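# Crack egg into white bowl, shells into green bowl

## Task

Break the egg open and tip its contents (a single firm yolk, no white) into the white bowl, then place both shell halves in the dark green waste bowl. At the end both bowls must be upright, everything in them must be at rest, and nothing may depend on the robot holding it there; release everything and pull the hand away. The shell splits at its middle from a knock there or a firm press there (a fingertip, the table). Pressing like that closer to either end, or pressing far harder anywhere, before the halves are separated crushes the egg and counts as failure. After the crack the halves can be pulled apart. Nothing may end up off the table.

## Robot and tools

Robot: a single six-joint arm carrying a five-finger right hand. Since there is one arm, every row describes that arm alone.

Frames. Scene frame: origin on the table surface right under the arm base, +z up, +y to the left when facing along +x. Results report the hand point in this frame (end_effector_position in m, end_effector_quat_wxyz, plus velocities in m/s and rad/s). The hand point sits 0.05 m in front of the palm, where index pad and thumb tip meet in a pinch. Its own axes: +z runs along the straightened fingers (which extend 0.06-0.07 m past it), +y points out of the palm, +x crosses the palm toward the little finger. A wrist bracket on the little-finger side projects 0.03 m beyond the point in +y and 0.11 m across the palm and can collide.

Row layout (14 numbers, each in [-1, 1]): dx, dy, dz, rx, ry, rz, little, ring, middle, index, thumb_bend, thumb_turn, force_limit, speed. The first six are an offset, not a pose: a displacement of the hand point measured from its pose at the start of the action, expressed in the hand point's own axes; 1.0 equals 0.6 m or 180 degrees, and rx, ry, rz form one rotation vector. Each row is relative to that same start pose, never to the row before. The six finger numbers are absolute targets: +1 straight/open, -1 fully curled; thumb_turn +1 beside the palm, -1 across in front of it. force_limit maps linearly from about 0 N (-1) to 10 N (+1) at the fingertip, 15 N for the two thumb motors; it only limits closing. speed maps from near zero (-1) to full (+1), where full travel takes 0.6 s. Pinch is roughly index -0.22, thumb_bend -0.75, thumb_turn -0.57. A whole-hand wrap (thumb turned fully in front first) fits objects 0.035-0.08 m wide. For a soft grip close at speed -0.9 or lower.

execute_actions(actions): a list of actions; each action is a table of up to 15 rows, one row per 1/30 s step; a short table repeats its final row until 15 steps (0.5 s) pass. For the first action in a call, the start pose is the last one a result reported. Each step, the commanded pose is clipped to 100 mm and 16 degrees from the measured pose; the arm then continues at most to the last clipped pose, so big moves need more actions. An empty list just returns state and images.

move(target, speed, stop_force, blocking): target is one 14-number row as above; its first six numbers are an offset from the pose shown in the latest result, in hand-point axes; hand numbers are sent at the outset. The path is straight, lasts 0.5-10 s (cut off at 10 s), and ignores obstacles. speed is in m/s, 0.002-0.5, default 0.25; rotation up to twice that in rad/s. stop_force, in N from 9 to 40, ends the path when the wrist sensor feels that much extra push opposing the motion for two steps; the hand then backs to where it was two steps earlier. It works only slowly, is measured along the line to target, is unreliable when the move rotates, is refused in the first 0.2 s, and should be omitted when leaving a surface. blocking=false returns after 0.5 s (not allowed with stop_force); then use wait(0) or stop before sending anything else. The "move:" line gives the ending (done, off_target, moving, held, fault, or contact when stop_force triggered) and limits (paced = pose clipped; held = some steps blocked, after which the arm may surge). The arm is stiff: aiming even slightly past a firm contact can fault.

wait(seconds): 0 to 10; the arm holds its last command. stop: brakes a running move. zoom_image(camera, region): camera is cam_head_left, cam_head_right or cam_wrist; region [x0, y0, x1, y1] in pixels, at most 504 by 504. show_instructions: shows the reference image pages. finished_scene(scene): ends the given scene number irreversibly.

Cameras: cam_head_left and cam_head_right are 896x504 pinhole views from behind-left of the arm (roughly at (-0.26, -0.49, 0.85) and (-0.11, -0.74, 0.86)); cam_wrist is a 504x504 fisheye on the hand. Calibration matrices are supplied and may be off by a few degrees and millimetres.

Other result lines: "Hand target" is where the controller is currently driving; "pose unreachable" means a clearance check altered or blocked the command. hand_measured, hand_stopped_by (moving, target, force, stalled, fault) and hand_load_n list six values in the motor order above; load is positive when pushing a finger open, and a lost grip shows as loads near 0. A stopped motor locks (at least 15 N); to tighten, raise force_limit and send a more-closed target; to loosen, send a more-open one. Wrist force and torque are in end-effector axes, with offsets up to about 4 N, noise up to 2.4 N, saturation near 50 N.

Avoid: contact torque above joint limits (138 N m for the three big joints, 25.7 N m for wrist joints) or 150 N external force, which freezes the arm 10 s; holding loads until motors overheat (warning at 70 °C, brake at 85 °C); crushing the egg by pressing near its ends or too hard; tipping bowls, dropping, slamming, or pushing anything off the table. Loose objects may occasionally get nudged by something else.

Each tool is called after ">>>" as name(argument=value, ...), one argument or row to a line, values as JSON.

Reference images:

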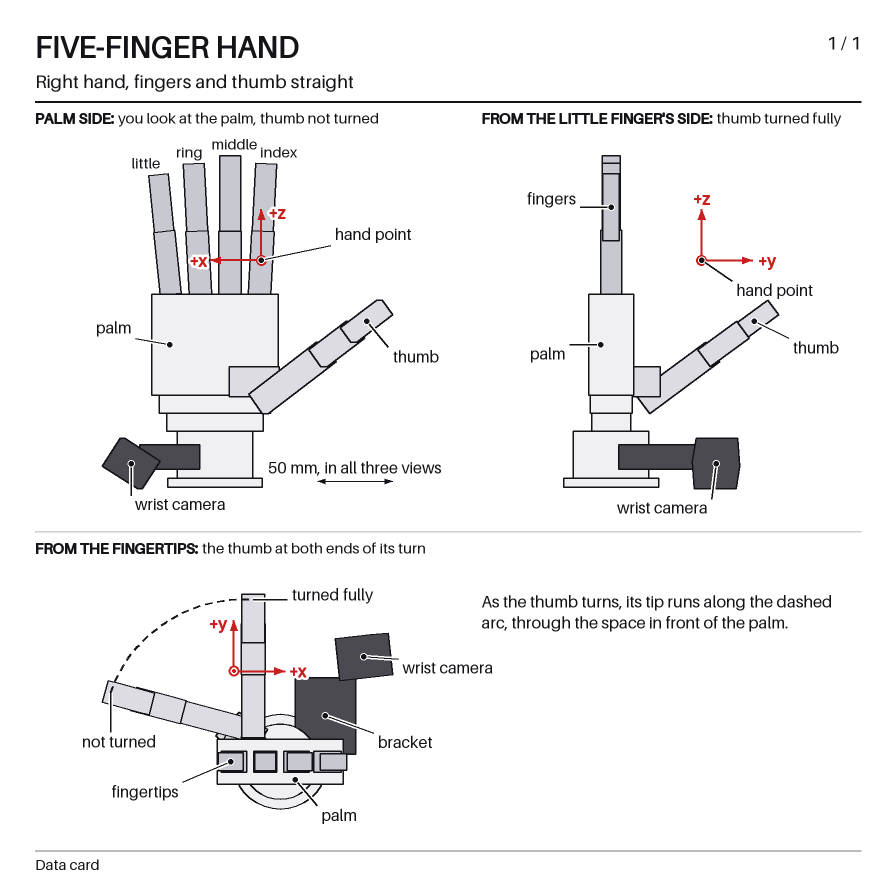

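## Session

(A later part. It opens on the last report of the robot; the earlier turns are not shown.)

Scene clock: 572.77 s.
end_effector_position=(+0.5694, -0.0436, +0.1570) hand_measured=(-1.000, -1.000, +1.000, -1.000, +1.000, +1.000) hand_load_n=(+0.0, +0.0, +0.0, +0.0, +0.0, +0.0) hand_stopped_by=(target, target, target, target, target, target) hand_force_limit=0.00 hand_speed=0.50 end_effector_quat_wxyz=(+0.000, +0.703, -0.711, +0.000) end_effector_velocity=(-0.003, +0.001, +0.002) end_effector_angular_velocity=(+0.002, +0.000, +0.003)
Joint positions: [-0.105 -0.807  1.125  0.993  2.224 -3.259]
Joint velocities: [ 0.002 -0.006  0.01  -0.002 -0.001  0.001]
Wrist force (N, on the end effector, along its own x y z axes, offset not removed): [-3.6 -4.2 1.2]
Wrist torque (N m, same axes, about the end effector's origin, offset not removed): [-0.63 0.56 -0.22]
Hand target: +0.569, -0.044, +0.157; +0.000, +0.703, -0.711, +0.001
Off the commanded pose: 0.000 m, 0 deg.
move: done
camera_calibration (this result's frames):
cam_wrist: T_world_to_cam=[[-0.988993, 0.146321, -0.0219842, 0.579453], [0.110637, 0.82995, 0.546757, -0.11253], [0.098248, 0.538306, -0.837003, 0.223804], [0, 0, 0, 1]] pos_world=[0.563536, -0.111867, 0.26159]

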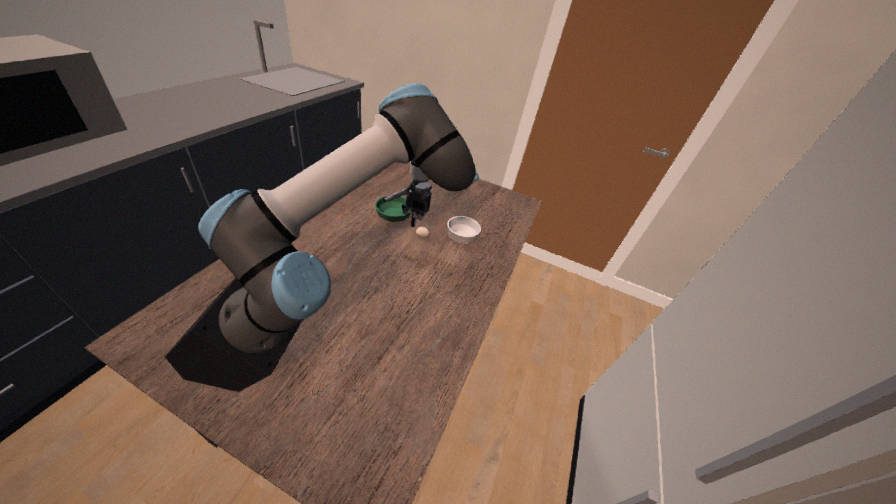

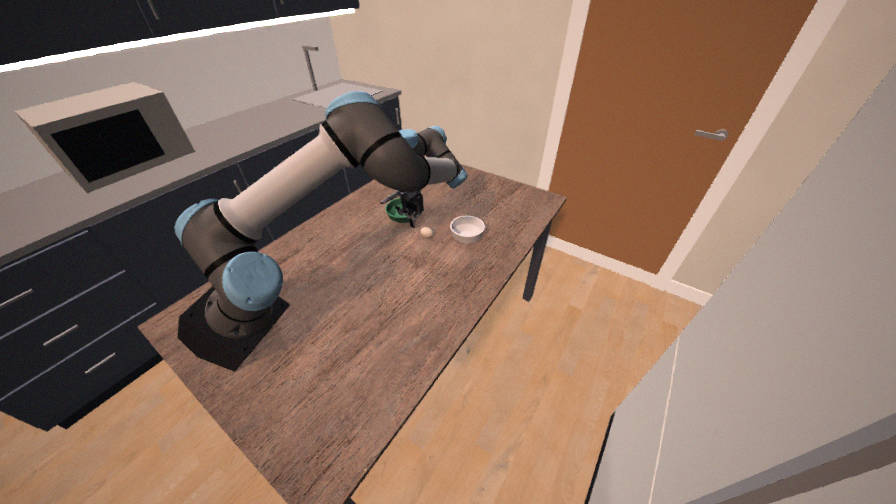

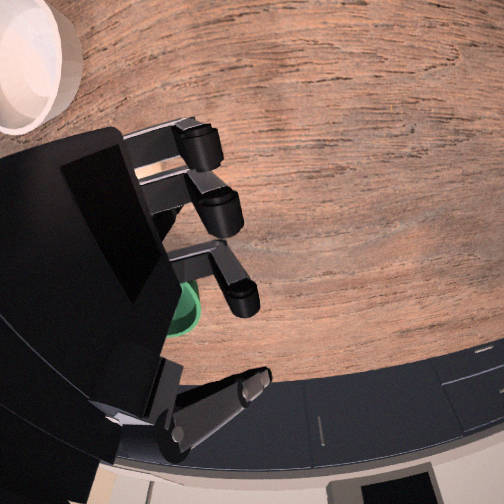

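>>> move(
  target=[0.1,-0.2,0,0,0,0,-1,-1,1,-1,1,1,0,0.5],
  speed=0.15,
)

Scene clock: 589.50 s.
end_effector_position=(+0.6882, -0.1048, +0.1569) hand_measured=(-1.000, -1.000, +1.000, -1.000, +1.000, +1.000) hand_load_n=(+0.0, +0.0, +0.0, +0.0, +0.0, +0.0) hand_stopped_by=(target, target, target, target, target, target) hand_force_limit=0.00 hand_speed=0.50 end_effector_quat_wxyz=(-0.001, +0.703, -0.711, +0.002) end_effector_velocity=(+0.004, -0.001, -0.000) end_effector_angular_velocity=(-0.001, +0.022, +0.000)
Joint positions: [-0.158 -0.43   0.249  1.447  2.208 -3.326]
Joint velocities: [ 0.     0.098 -0.191  0.12   0.005  0.016]
Wrist force (N, on the end effector, along its own x y z axes, offset not removed): [-2.9 -4.1 -2.6]
Wrist torque (N m, same axes, about the end effector's origin, offset not removed): [-0.35 0.53 -0.40]
Hand target: +0.689, -0.105, +0.157; -0.000, +0.703, -0.711, +0.001
Off the commanded pose: 0.001 m, 0 deg.
move: done
camera_calibration (this result's frames):
cam_wrist: T_world_to_cam=[[-0.988813, 0.146724, -0.0268484, 0.706573], [0.108287, 0.829922, 0.547269, -0.0732498], [0.102579, 0.53824, -0.836526, 0.241999], [0, 0, 0, 1]] pos_world=[0.681777, -0.173133, 0.261496]

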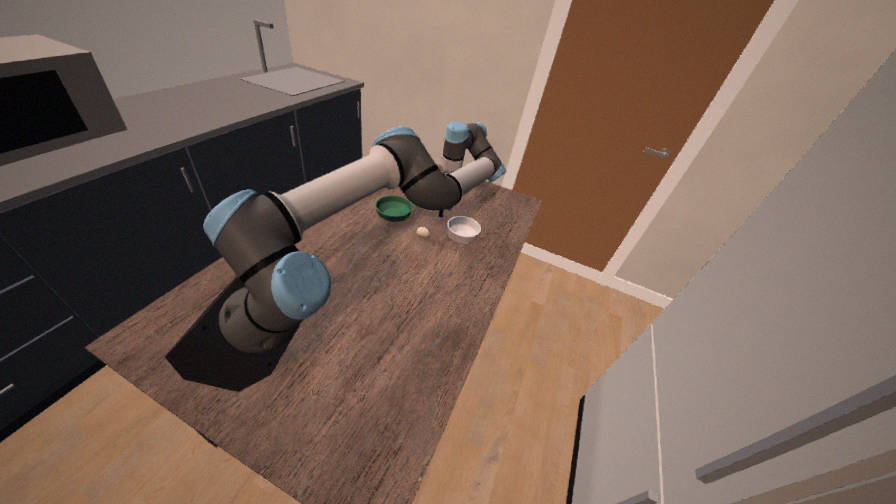

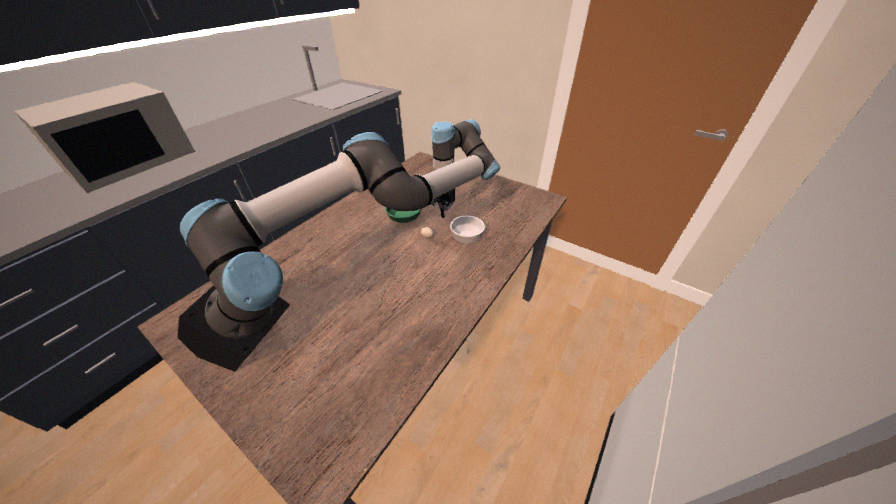

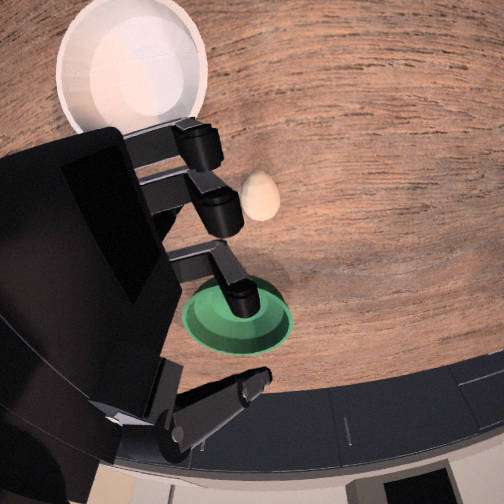

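>>> zoom_image(
  camera="cam_wrist",
  region=[220, 155, 300, 235],
)

Region (220, 155, 300, 235) of cam_wrist's 504x504 image, scaled by 6.300, with more detail than that image has.

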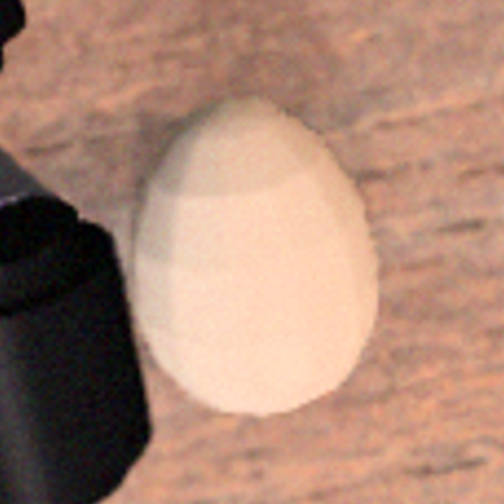

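>>> move(
  target=[0,0,0,0.278,0,0,0.3,0.3,0.3,0.3,1,-1,0,0.5],
)

>>> move(
  target=[-0.083,0.075,0.057,0,0,0,0.3,0.3,0.3,0.3,1,-1,0,0.5],
  speed=0.1,
)

Scene clock: 633.97 s.
end_effector_position=(+0.6878, -0.1048, +0.1570) hand_measured=(+0.300, +0.300, +0.300, +0.300, +1.000, -1.000) hand_load_n=(+0.0, +0.0, +0.0, +0.0, +0.0, +0.0) hand_stopped_by=(target, target, target, target, target, target) hand_force_limit=0.00 hand_speed=0.50 end_effector_quat_wxyz=(-0.298, +0.636, -0.644, +0.302) end_effector_velocity=(+0.001, -0.000, -0.000) end_effector_angular_velocity=(+0.002, -0.016, -0.001)
Joint positions: [-0.278 -1.221  1.646 -0.066  1.733 -3.793]
Joint velocities: [-0.006 -0.006  0.013 -0.02  -0.015 -0.002]
Wrist force (N, on the end effector, along its own x y z axes, offset not removed): [-2.1 0.2 1.7]
Wrist torque (N m, same axes, about the end effector's origin, offset not removed): [-0.02 -0.12 -0.17]
Hand target: +0.688, -0.105, +0.157; -0.298, +0.636, -0.644, +0.303
Off the commanded pose: 0.000 m, 0 deg.
move: done
camera_calibration (this result's frames):
cam_wrist: T_world_to_cam=[[-0.61563, 0.141832, -0.775167, 0.566528], [-0.345635, 0.835407, 0.427355, 0.258327], [0.708192, 0.531017, -0.465279, -0.233473], [0, 0, 0, 1]] pos_world=[0.603402, -0.172182, 0.220126]

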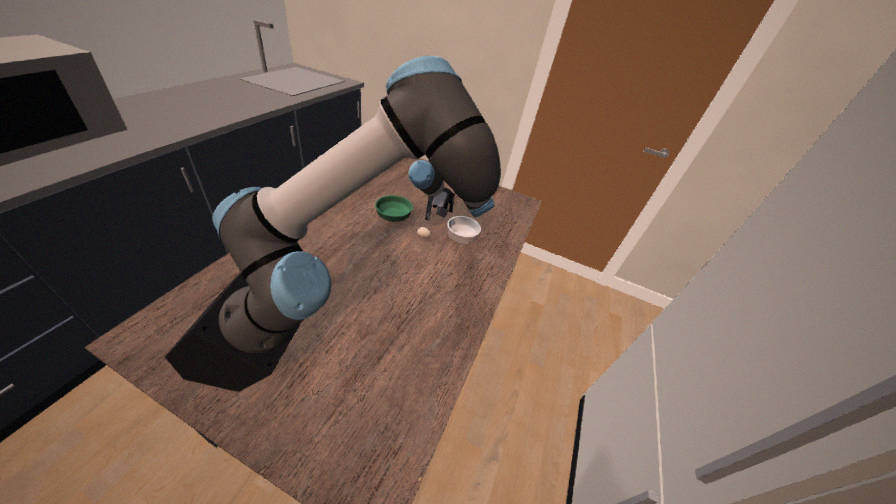

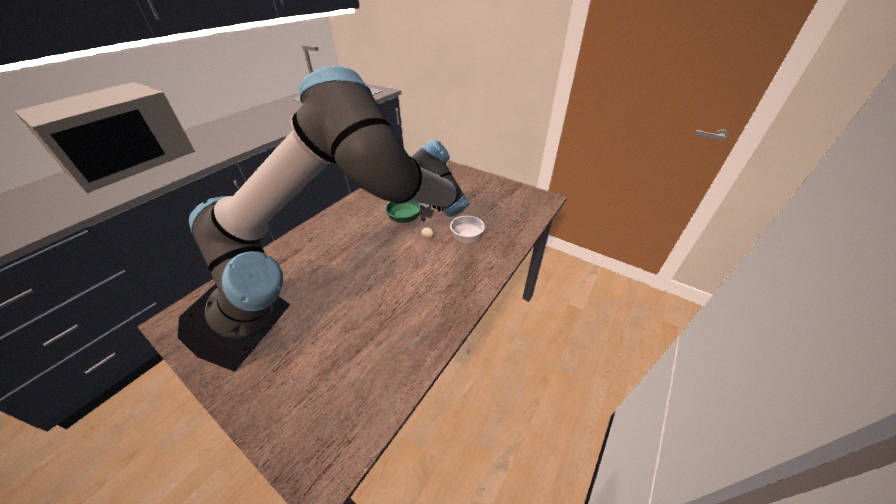

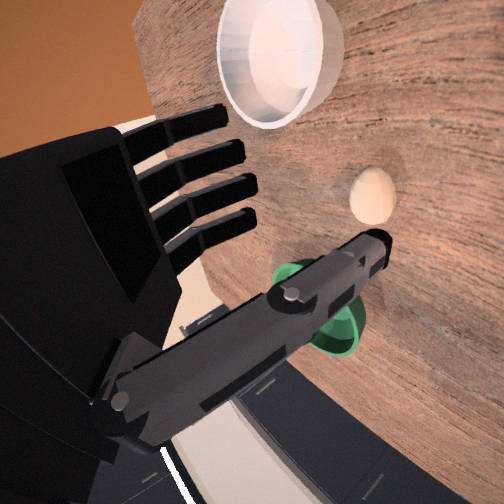

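Scene clock: 635.23 s.
end_effector_position=(+0.6858, -0.0552, +0.1008) hand_measured=(+0.300, +0.300, +0.300, +0.300, +1.000, -1.000) hand_load_n=(+0.0, +0.0, +0.0, +0.0, +0.0, +0.0) hand_stopped_by=(target, target, target, target, target, target) hand_force_limit=0.00 hand_speed=0.50 end_effector_quat_wxyz=(-0.298, +0.636, -0.644, +0.302) end_effector_velocity=(-0.000, +0.003, -0.002) end_effector_angular_velocity=(-0.000, +0.001, +0.002)
Joint positions: [-0.264 -1.111  1.699 -0.227  1.746 -3.788]
Joint velocities: [ 0.002  0.005  0.001 -0.004  0.002 -0.   ]
Wrist force (N, on the end effector, along its own x y z axes, offset not removed): [-1.4 -5.0 2.1]
Wrist torque (N m, same axes, about the end effector's origin, offset not removed): [-0.77 0.09 -0.43]
Hand target: +0.686, -0.055, +0.101; -0.298, +0.636, -0.644, +0.302
Off the commanded pose: 0.000 m, 0 deg.
move: done
camera_calibration (this result's frames):
cam_wrist: T_world_to_cam=[[-0.615658, 0.141815, -0.775148, 0.514753], [-0.345644, 0.835398, 0.427364, 0.24024], [0.708163, 0.531035, -0.465302, -0.284532], [0, 0, 0, 1]] pos_world=[0.601445, -0.122599, 0.163946]

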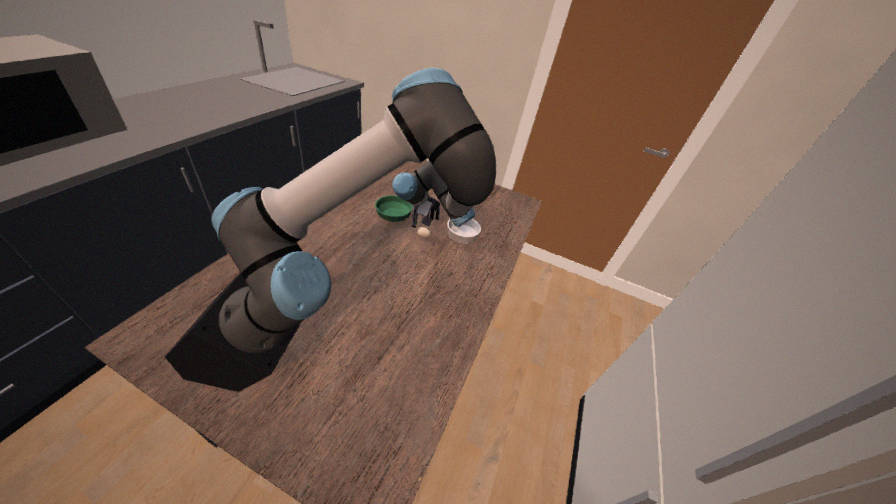

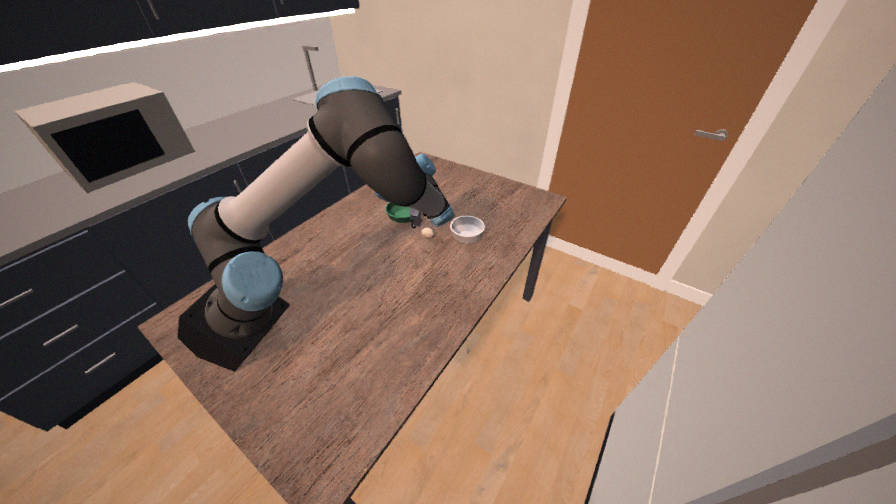

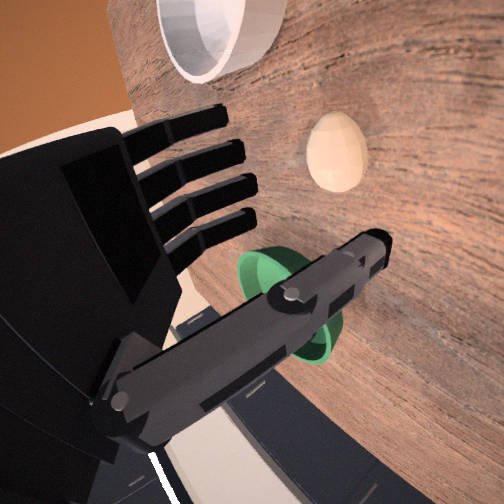

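>>> move(
  target=[0.025,0.083,0.069,0,0,0,0.3,0.3,0.3,0.3,1,-1,0,0.5],
  speed=0.04,
)

Scene clock: 644.37 s.
end_effector_position=(+0.6856, -0.0702, +0.0364) hand_measured=(+0.300, +0.300, +0.300, +0.300, +1.000, -1.000) hand_load_n=(+0.0, +0.0, +0.0, +0.0, +0.0, +0.0) hand_stopped_by=(target, target, target, target, target, target) hand_force_limit=0.00 hand_speed=0.50 end_effector_quat_wxyz=(-0.298, +0.636, -0.644, +0.302) end_effector_velocity=(-0.000, -0.001, -0.003) end_effector_angular_velocity=(+0.000, +0.001, -0.001)
Joint positions: [-0.361 -1.037  1.704 -0.311  1.654 -3.823]
Joint velocities: [-0.005  0.003 -0.001 -0.002 -0.004 -0.001]
Wrist force (N, on the end effector, along its own x y z axes, offset not removed): [-2.2 0.5 2.5]
Wrist torque (N m, same axes, about the end effector's origin, offset not removed): [0.05 0.24 -0.01]
Hand target: +0.686, -0.070, +0.036; -0.298, +0.636, -0.644, +0.302
Off the commanded pose: 0.000 m, 0 deg.
move: done
camera_calibration (this result's frames):
cam_wrist: T_world_to_cam=[[-0.615666, 0.141973, -0.775112, 0.466821], [-0.345594, 0.835345, 0.427508, 0.280101], [0.708181, 0.531077, -0.465228, -0.306412], [0, 0, 0, 1]] pos_world=[0.601202, -0.137529, 0.0995417]

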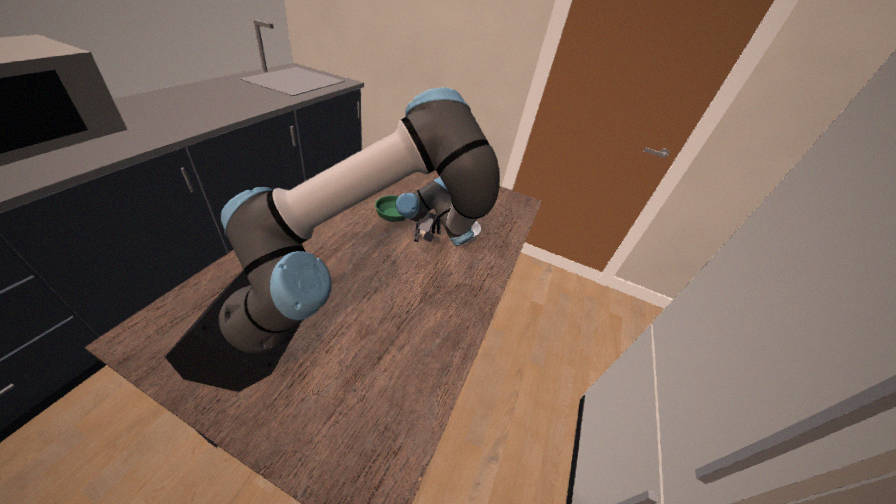

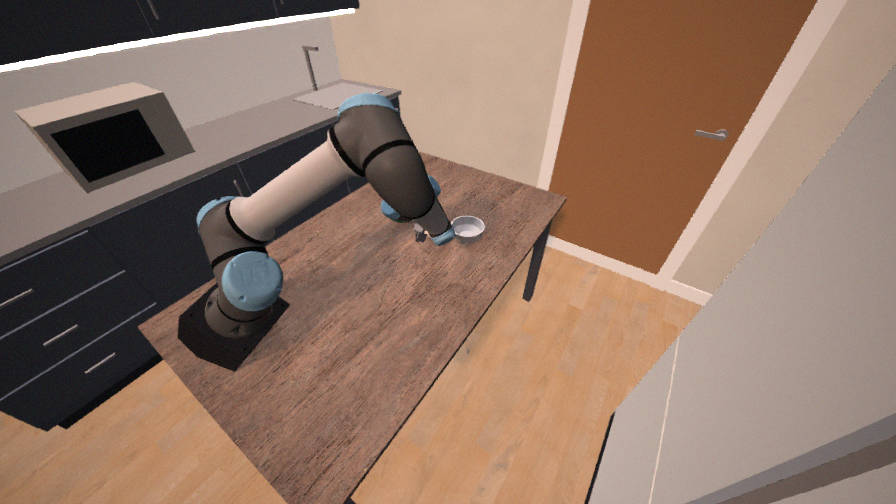

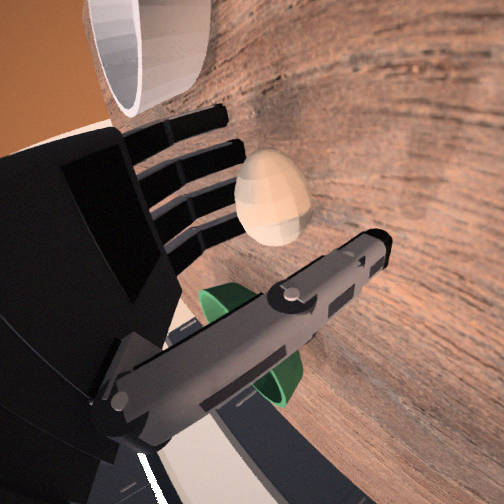

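>>> execute_actions(
  actions=[
    [[0,0,0,0,0,0,0.3,-1,0.3,-1,-1,-1,0,-0.8]],
  ],
)

>>> wait(
  seconds=5,
)

Scene clock: 655.40 s.
end_effector_position=(+0.6856, -0.0702, +0.0363) hand_measured=(+0.300, +0.168, +0.300, +0.168, +0.916, -1.000) hand_load_n=(+0.0, +0.0, +0.0, +0.0, +0.0, +0.0) hand_stopped_by=(target, moving, target, moving, moving, target) hand_force_limit=0.00 hand_speed=-0.80 end_effector_quat_wxyz=(-0.298, +0.636, -0.644, +0.302) end_effector_velocity=(+0.001, -0.001, +0.001) end_effector_angular_velocity=(-0.000, -0.003, -0.002)
Joint positions: [-0.361 -1.037  1.704 -0.311  1.654 -3.823]
Joint velocities: [ 0.    -0.002 -0.001 -0.001 -0.     0.001]
Wrist force (N, on the end effector, along its own x y z axes, offset not removed): [-2.8 -2.4 -0.1]
Wrist torque (N m, same axes, about the end effector's origin, offset not removed): [-0.16 0.31 -0.13]
Hand target: +0.686, -0.070, +0.036; -0.298, +0.636, -0.644, +0.302
Off the commanded pose: 0.000 m, 0 deg.
camera_calibration (this result's frames):
cam_wrist: T_world_to_cam=[[-0.61573, 0.142016, -0.775054, 0.466785], [-0.345502, 0.835364, 0.427546, 0.280128], [0.70817, 0.531035, -0.465292, -0.306421], [0, 0, 0, 1]] pos_world=[0.601197, -0.13758, 0.09944]

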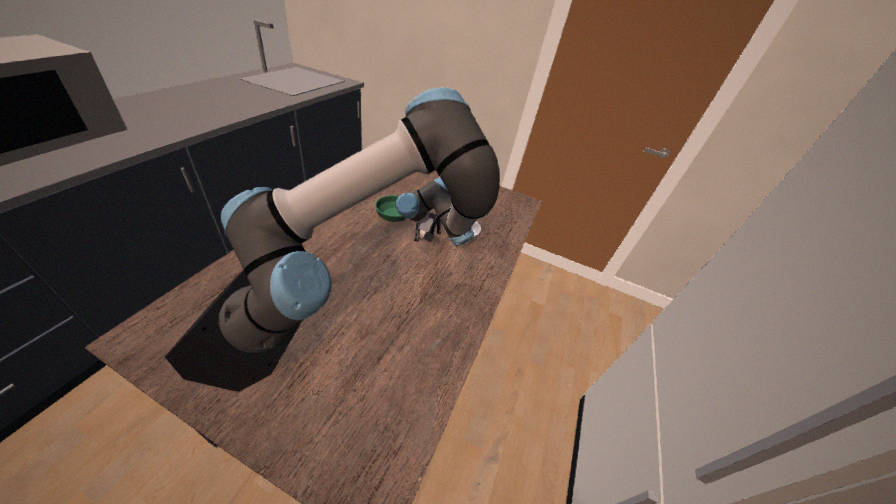

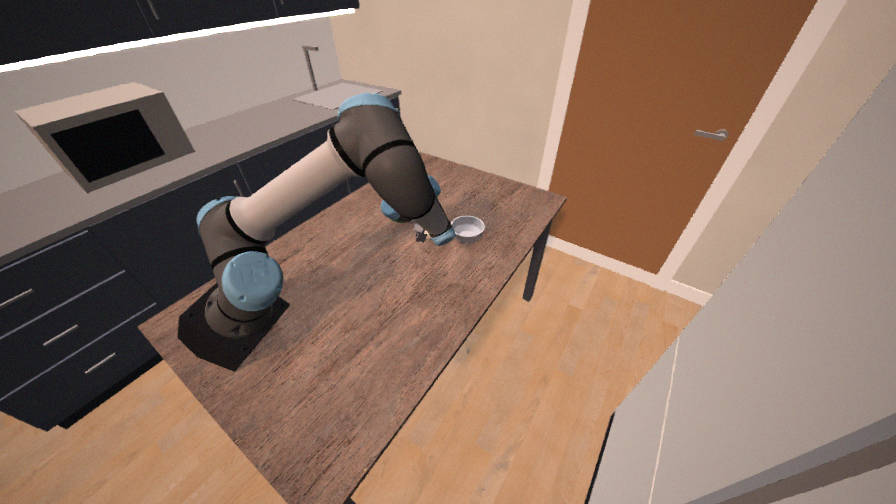

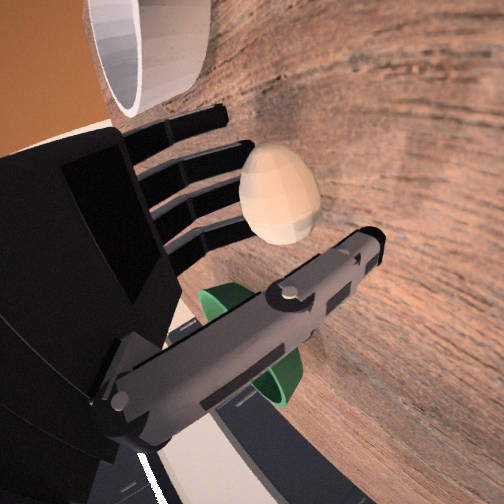

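Scene clock: 660.40 s.
end_effector_position=(+0.6856, -0.0702, +0.0364) hand_measured=(+0.300, -0.264, +0.300, -0.198, +0.686, -1.000) hand_load_n=(+0.0, +5.5, +0.0, +2.5, +10.5, +4.5) hand_stopped_by=(target, force, target, force, force, target) hand_force_limit=0.00 hand_speed=-0.80 end_effector_quat_wxyz=(-0.298, +0.636, -0.644, +0.302) end_effector_velocity=(-0.001, +0.001, -0.001) end_effector_angular_velocity=(+0.002, +0.002, +0.002)
Joint positions: [-0.361 -1.037  1.704 -0.311  1.654 -3.823]
Joint velocities: [-0.     0.001  0.001  0.001 -0.001  0.   ]
Wrist force (N, on the end effector, along its own x y z axes, offset not removed): [4.1 -1.0 -0.6]
Wrist torque (N m, same axes, about the end effector's origin, offset not removed): [-0.03 -0.51 0.18]
Hand target: +0.686, -0.070, +0.036; -0.298, +0.636, -0.644, +0.302
Off the commanded pose: 0.000 m, 0 deg.
wait: 5.00 s; at rest by 1.43 s
camera_calibration (this result's frames):
cam_wrist: T_world_to_cam=[[-0.615673, 0.141972, -0.775107, 0.466823], [-0.345591, 0.835345, 0.427511, 0.280097], [0.708176, 0.531077, -0.465235, -0.306408], [0, 0, 0, 1]] pos_world=[0.6012, -0.137527, 0.0995417]

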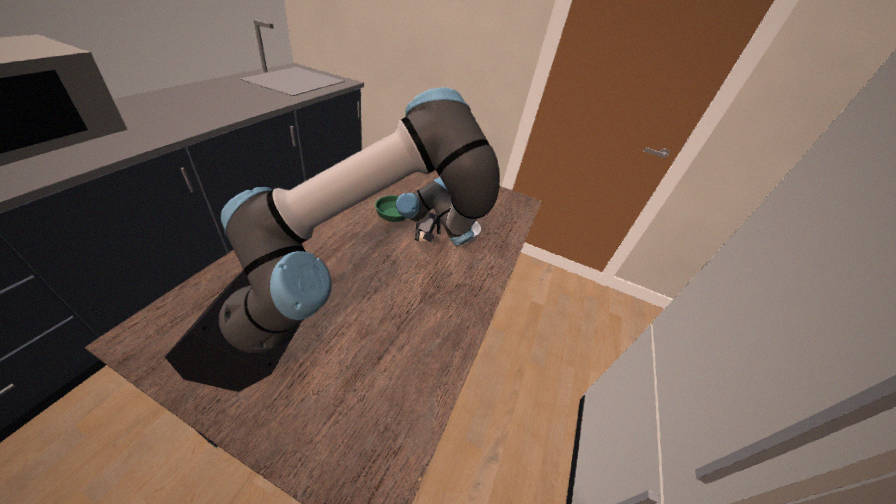

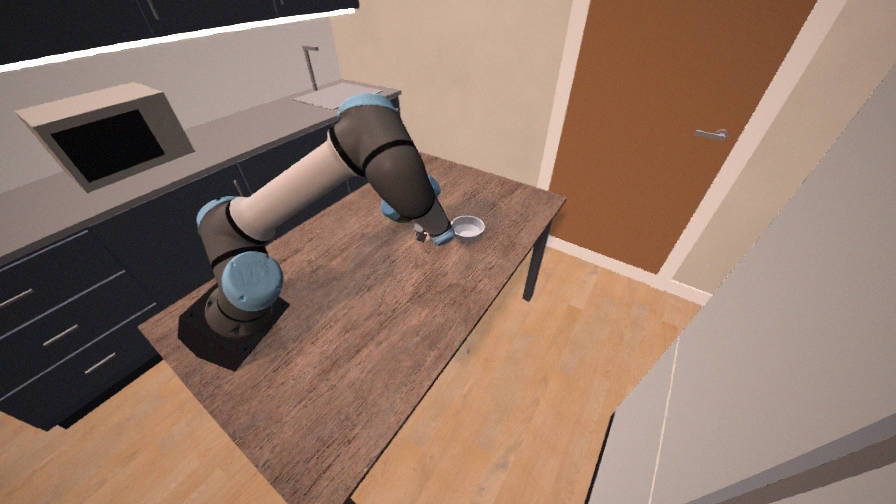

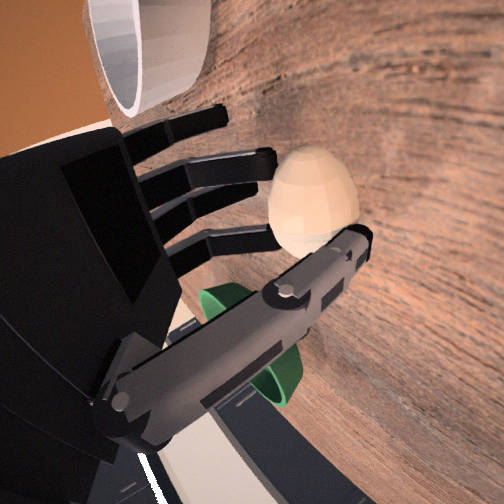

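>>> move(
  target=[0,-0.115,-0.092,0,0,0,0.3,-1,0.3,-1,-1,-1,0,-0.8],
  speed=0.08,
)

>>> move(
  target=[0.263,-0.105,0.125,0,0,0,0.3,-1,0.3,-1,-1,-1,0,-0.8],
  speed=0.12,
)

Scene clock: 678.17 s.
end_effector_position=(+0.6873, -0.0702, +0.1244) hand_measured=(+0.300, -0.264, +0.300, -0.198, +0.686, -1.000) hand_load_n=(+0.0, +5.5, +0.0, +2.5, +10.5, +4.5) hand_stopped_by=(target, force, target, force, force, target) hand_force_limit=0.00 hand_speed=-0.80 end_effector_quat_wxyz=(-0.298, +0.636, -0.644, +0.302) end_effector_velocity=(+0.000, +0.000, +0.003) end_effector_angular_velocity=(-0.000, +0.000, +0.001)
Joint positions: [-0.26  -1.153  1.68  -0.167  1.75  -3.787]
Joint velocities: [ 0.004 -0.003 -0.002  0.006  0.004  0.001]
Wrist force (N, on the end effector, along its own x y z axes, offset not removed): [0.2 -0.2 0.5]
Wrist torque (N m, same axes, about the end effector's origin, offset not removed): [0.00 -0.28 0.06]
Hand target: +0.687, -0.070, +0.125; -0.298, +0.636, -0.644, +0.302
Off the commanded pose: 0.000 m, 0 deg.
move: done
camera_calibration (this result's frames):
cam_wrist: T_world_to_cam=[[-0.615644, 0.141805, -0.77516, 0.53602], [-0.345647, 0.835407, 0.427345, 0.243183], [0.708174, 0.531025, -0.465299, -0.266714], [0, 0, 0, 1]] pos_world=[0.602933, -0.137535, 0.187477]

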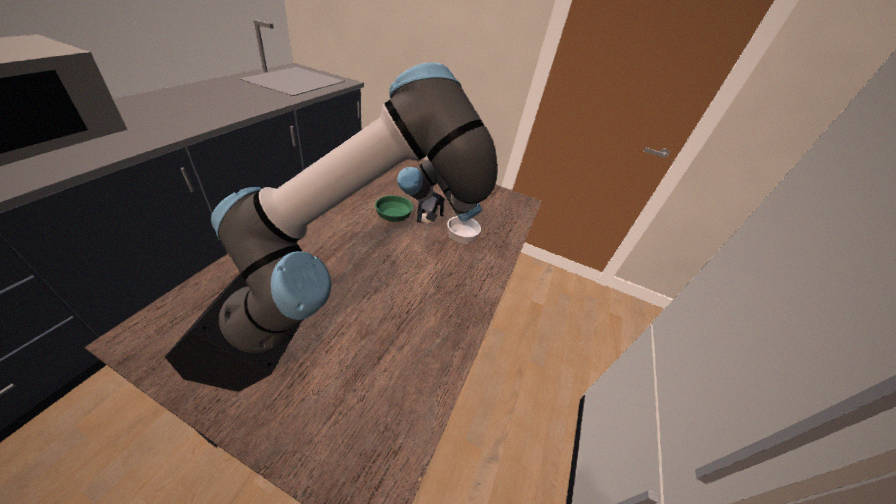

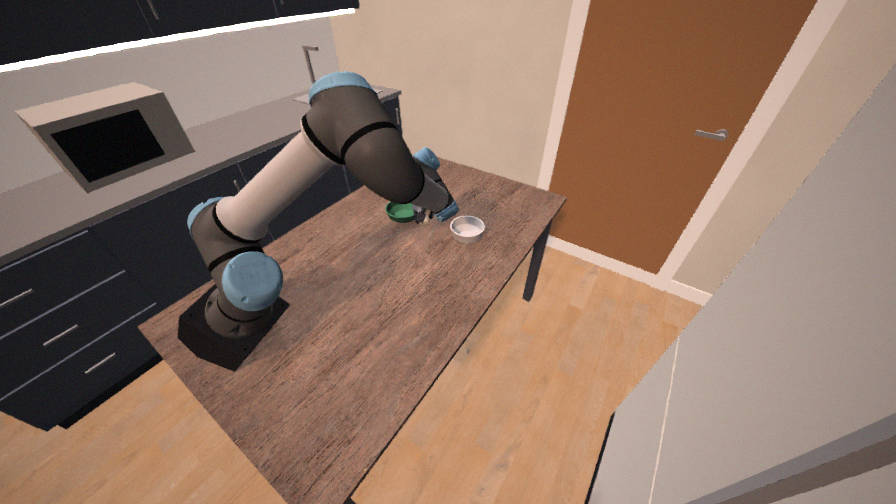

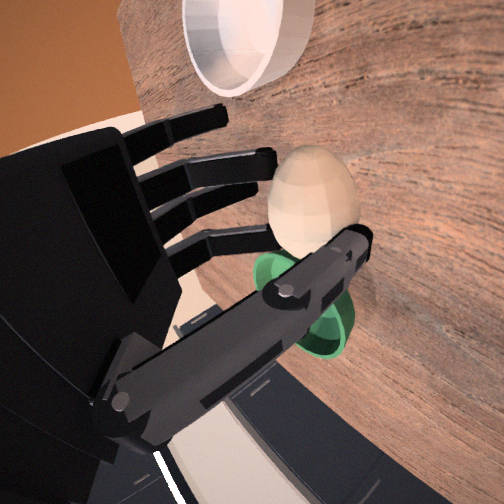

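Scene clock: 680.27 s.
end_effector_position=(+0.7833, -0.2289, +0.1248) hand_measured=(+0.300, -0.264, +0.300, -0.198, +0.686, -1.000) hand_load_n=(+0.0, +5.5, +0.0, +2.5, +10.5, +4.5) hand_stopped_by=(target, force, target, force, force, target) hand_force_limit=0.00 hand_speed=-0.80 end_effector_quat_wxyz=(-0.298, +0.636, -0.644, +0.302) end_effector_velocity=(+0.002, -0.002, +0.000) end_effector_angular_velocity=(+0.001, +0.001, +0.001)
Joint positions: [-0.433 -1.042  1.197  0.199  1.587 -3.848]
Joint velocities: [-0.001  0.004 -0.011  0.008 -0.001 -0.   ]
Wrist force (N, on the end effector, along its own x y z axes, offset not removed): [-0.4 -1.0 1.4]
Wrist torque (N m, same axes, about the end effector's origin, offset not removed): [-0.13 -0.13 -0.28]
Hand target: +0.783, -0.229, +0.125; -0.298, +0.636, -0.644, +0.302
Off the commanded pose: 0.000 m, 0 deg.
move: done
camera_calibration (this result's frames):
cam_wrist: T_world_to_cam=[[-0.615467, 0.142082, -0.775251, 0.617856], [-0.345577, 0.83538, 0.427454, 0.408709], [0.708362, 0.530992, -0.465048, -0.250355], [0, 0, 0, 1]] pos_world=[0.698853, -0.296277, 0.187862]

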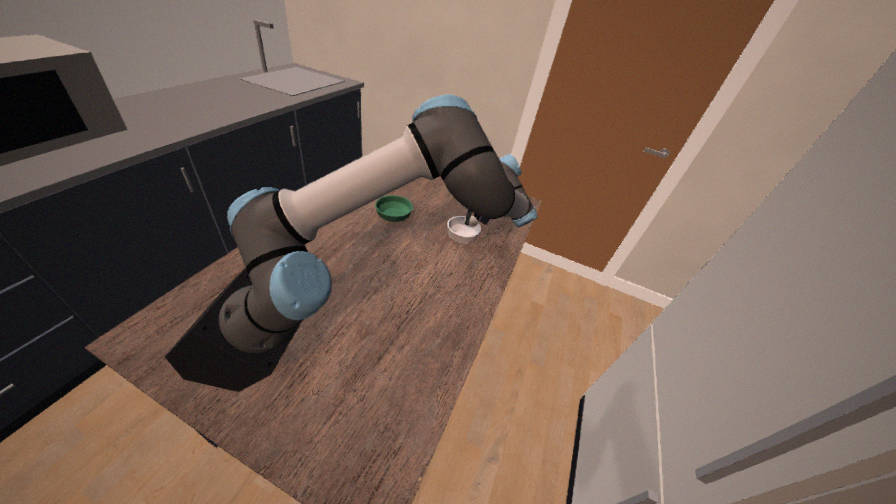

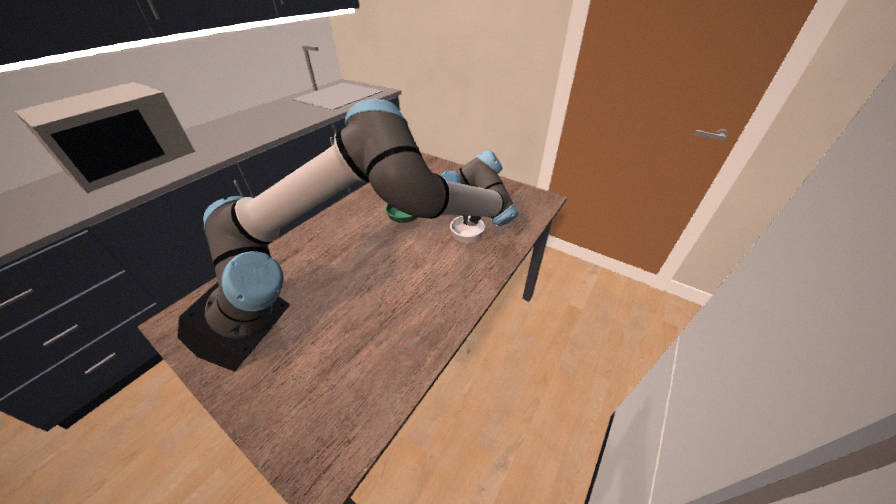

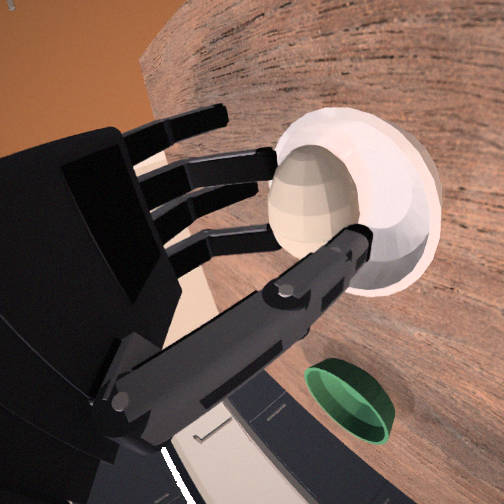

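>>> execute_actions(
  actions=[
    [[0,0,0,0,0,0,0.3,-0.98,0.3,-0.98,-0.98,-1,0.6,-0.85]],
    [[0,0,0,0,0,0,0.3,-0.98,0.3,-0.98,-0.98,-1,0.6,-0.85]],
  ],
)

Scene clock: 702.33 s.
end_effector_position=(+0.7832, -0.2290, +0.1247) hand_measured=(+0.300, -0.328, +0.300, -0.252, +0.698, -1.000) hand_load_n=(+0.0, +8.5, +0.0, +8.0, +22.5, +7.0) hand_stopped_by=(target, force, target, force, force, target) hand_force_limit=0.60 hand_speed=-0.85 end_effector_quat_wxyz=(-0.298, +0.636, -0.644, +0.302) end_effector_velocity=(-0.000, -0.001, -0.000) end_effector_angular_velocity=(+0.000, +0.000, -0.001)
Joint positions: [-0.434 -1.042  1.197  0.199  1.587 -3.848]
Joint velocities: [-0.001 -0.     0.     0.    -0.     0.   ]
Wrist force (N, on the end effector, along its own x y z axes, offset not removed): [-2.9 -2.9 -0.2]
Wrist torque (N m, same axes, about the end effector's origin, offset not removed): [-0.49 0.33 -0.38]
Hand target: +0.783, -0.229, +0.125; -0.298, +0.636, -0.644, +0.302
Off the commanded pose: 0.000 m, 0 deg.
camera_calibration (this result's frames):
cam_wrist: T_world_to_cam=[[-0.61551, 0.142086, -0.775215, 0.617809], [-0.345568, 0.835367, 0.427487, 0.408783], [0.708329, 0.531012, -0.465076, -0.250314], [0, 0, 0, 1]] pos_world=[0.698834, -0.296346, 0.18777]

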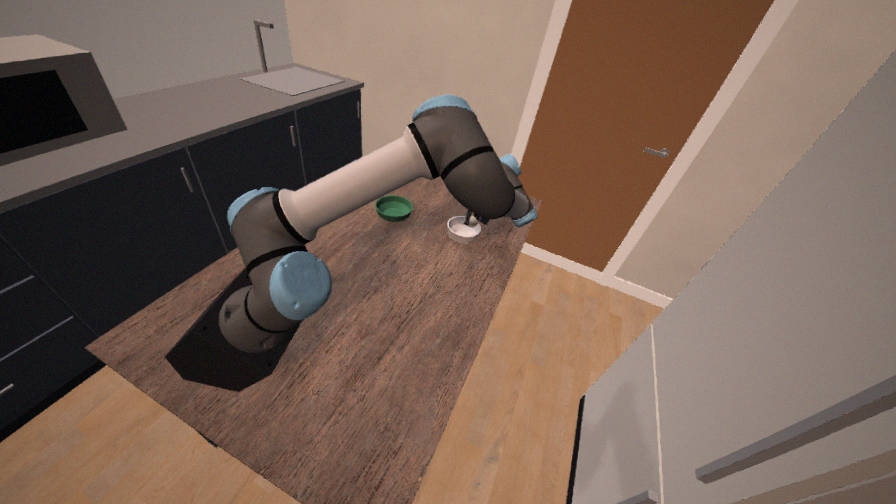

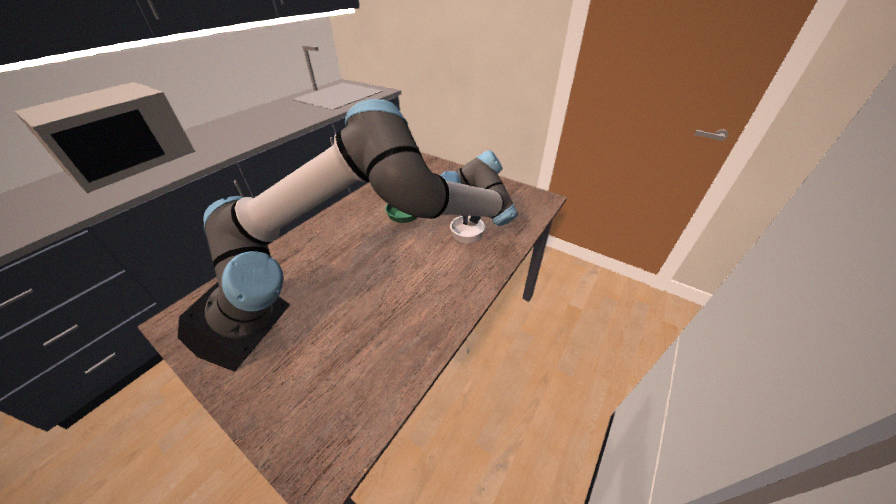

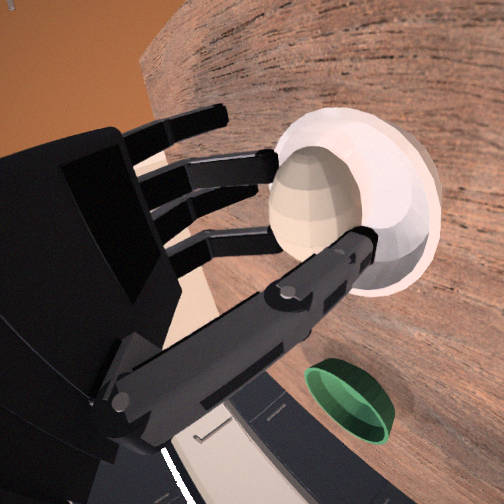

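>>> execute_actions(
  actions=[
    [[0,0,0,0,0,0,0.3,-0.98,-0.9,-0.98,-0.98,-1,1,-0.7]],
    [[0,0,0,0,0,0,0.3,-0.98,-0.9,-0.98,-0.98,-1,1,-0.7]],
    [[0,0,0,0,0,0,0.3,-0.98,-0.9,-0.98,-0.98,-1,1,-0.7]],
    [[0,0,0,0,0,0,0.3,-0.98,-0.9,-0.98,-0.98,-1,1,-0.7]],
    [[0,0,0,0,0,0,0.3,-0.98,-0.9,-0.98,-0.98,-1,1,-0.7]],
    [[0,0,0,0,0,0,0.3,-0.98,-0.9,-0.98,-0.98,-1,1,-0.7]],
  ],
)

Scene clock: 744.57 s.
end_effector_position=(+0.7832, -0.2290, +0.1247) hand_measured=(+0.300, -0.328, -0.138, -0.252, +0.700, -1.000) hand_load_n=(+0.0, +4.0, +11.0, +4.5, +25.5, +6.5) hand_stopped_by=(target, force, force, force, force, target) hand_force_limit=1.00 hand_speed=-0.70 end_effector_quat_wxyz=(-0.298, +0.636, -0.644, +0.302) end_effector_velocity=(-0.000, +0.000, +0.000) end_effector_angular_velocity=(-0.001, +0.000, -0.000)
Joint positions: [-0.434 -1.042  1.197  0.199  1.587 -3.848]
Joint velocities: [ 0.001 -0.001  0.    -0.     0.002 -0.   ]
Wrist force (N, on the end effector, along its own x y z axes, offset not removed): [-2.2 1.7 -2.8]
Wrist torque (N m, same axes, about the end effector's origin, offset not removed): [0.79 0.37 -0.09]
Hand target: +0.783, -0.229, +0.125; -0.298, +0.636, -0.644, +0.302
Off the commanded pose: 0.000 m, 0 deg.
camera_calibration (this result's frames):
cam_wrist: T_world_to_cam=[[-0.61551, 0.142086, -0.775215, 0.617809], [-0.345568, 0.835367, 0.427487, 0.408783], [0.708329, 0.531012, -0.465076, -0.250314], [0, 0, 0, 1]] pos_world=[0.698834, -0.296346, 0.18777]

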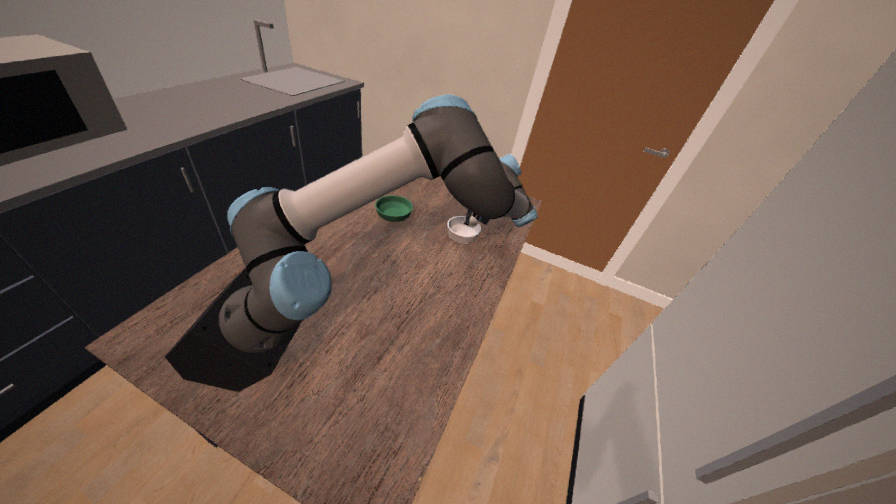

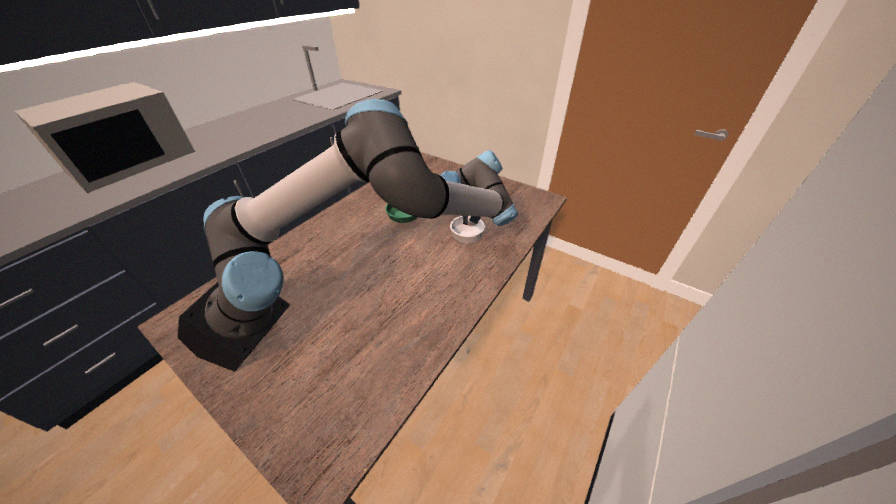

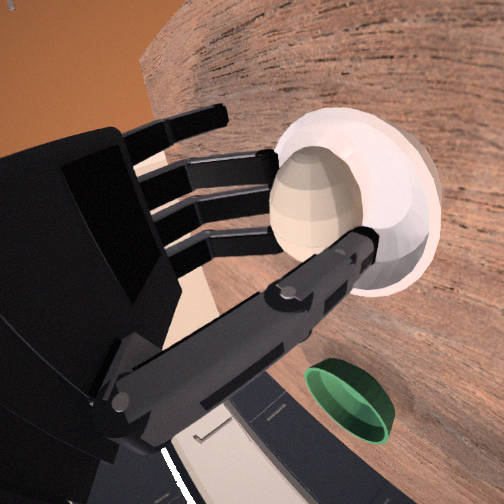

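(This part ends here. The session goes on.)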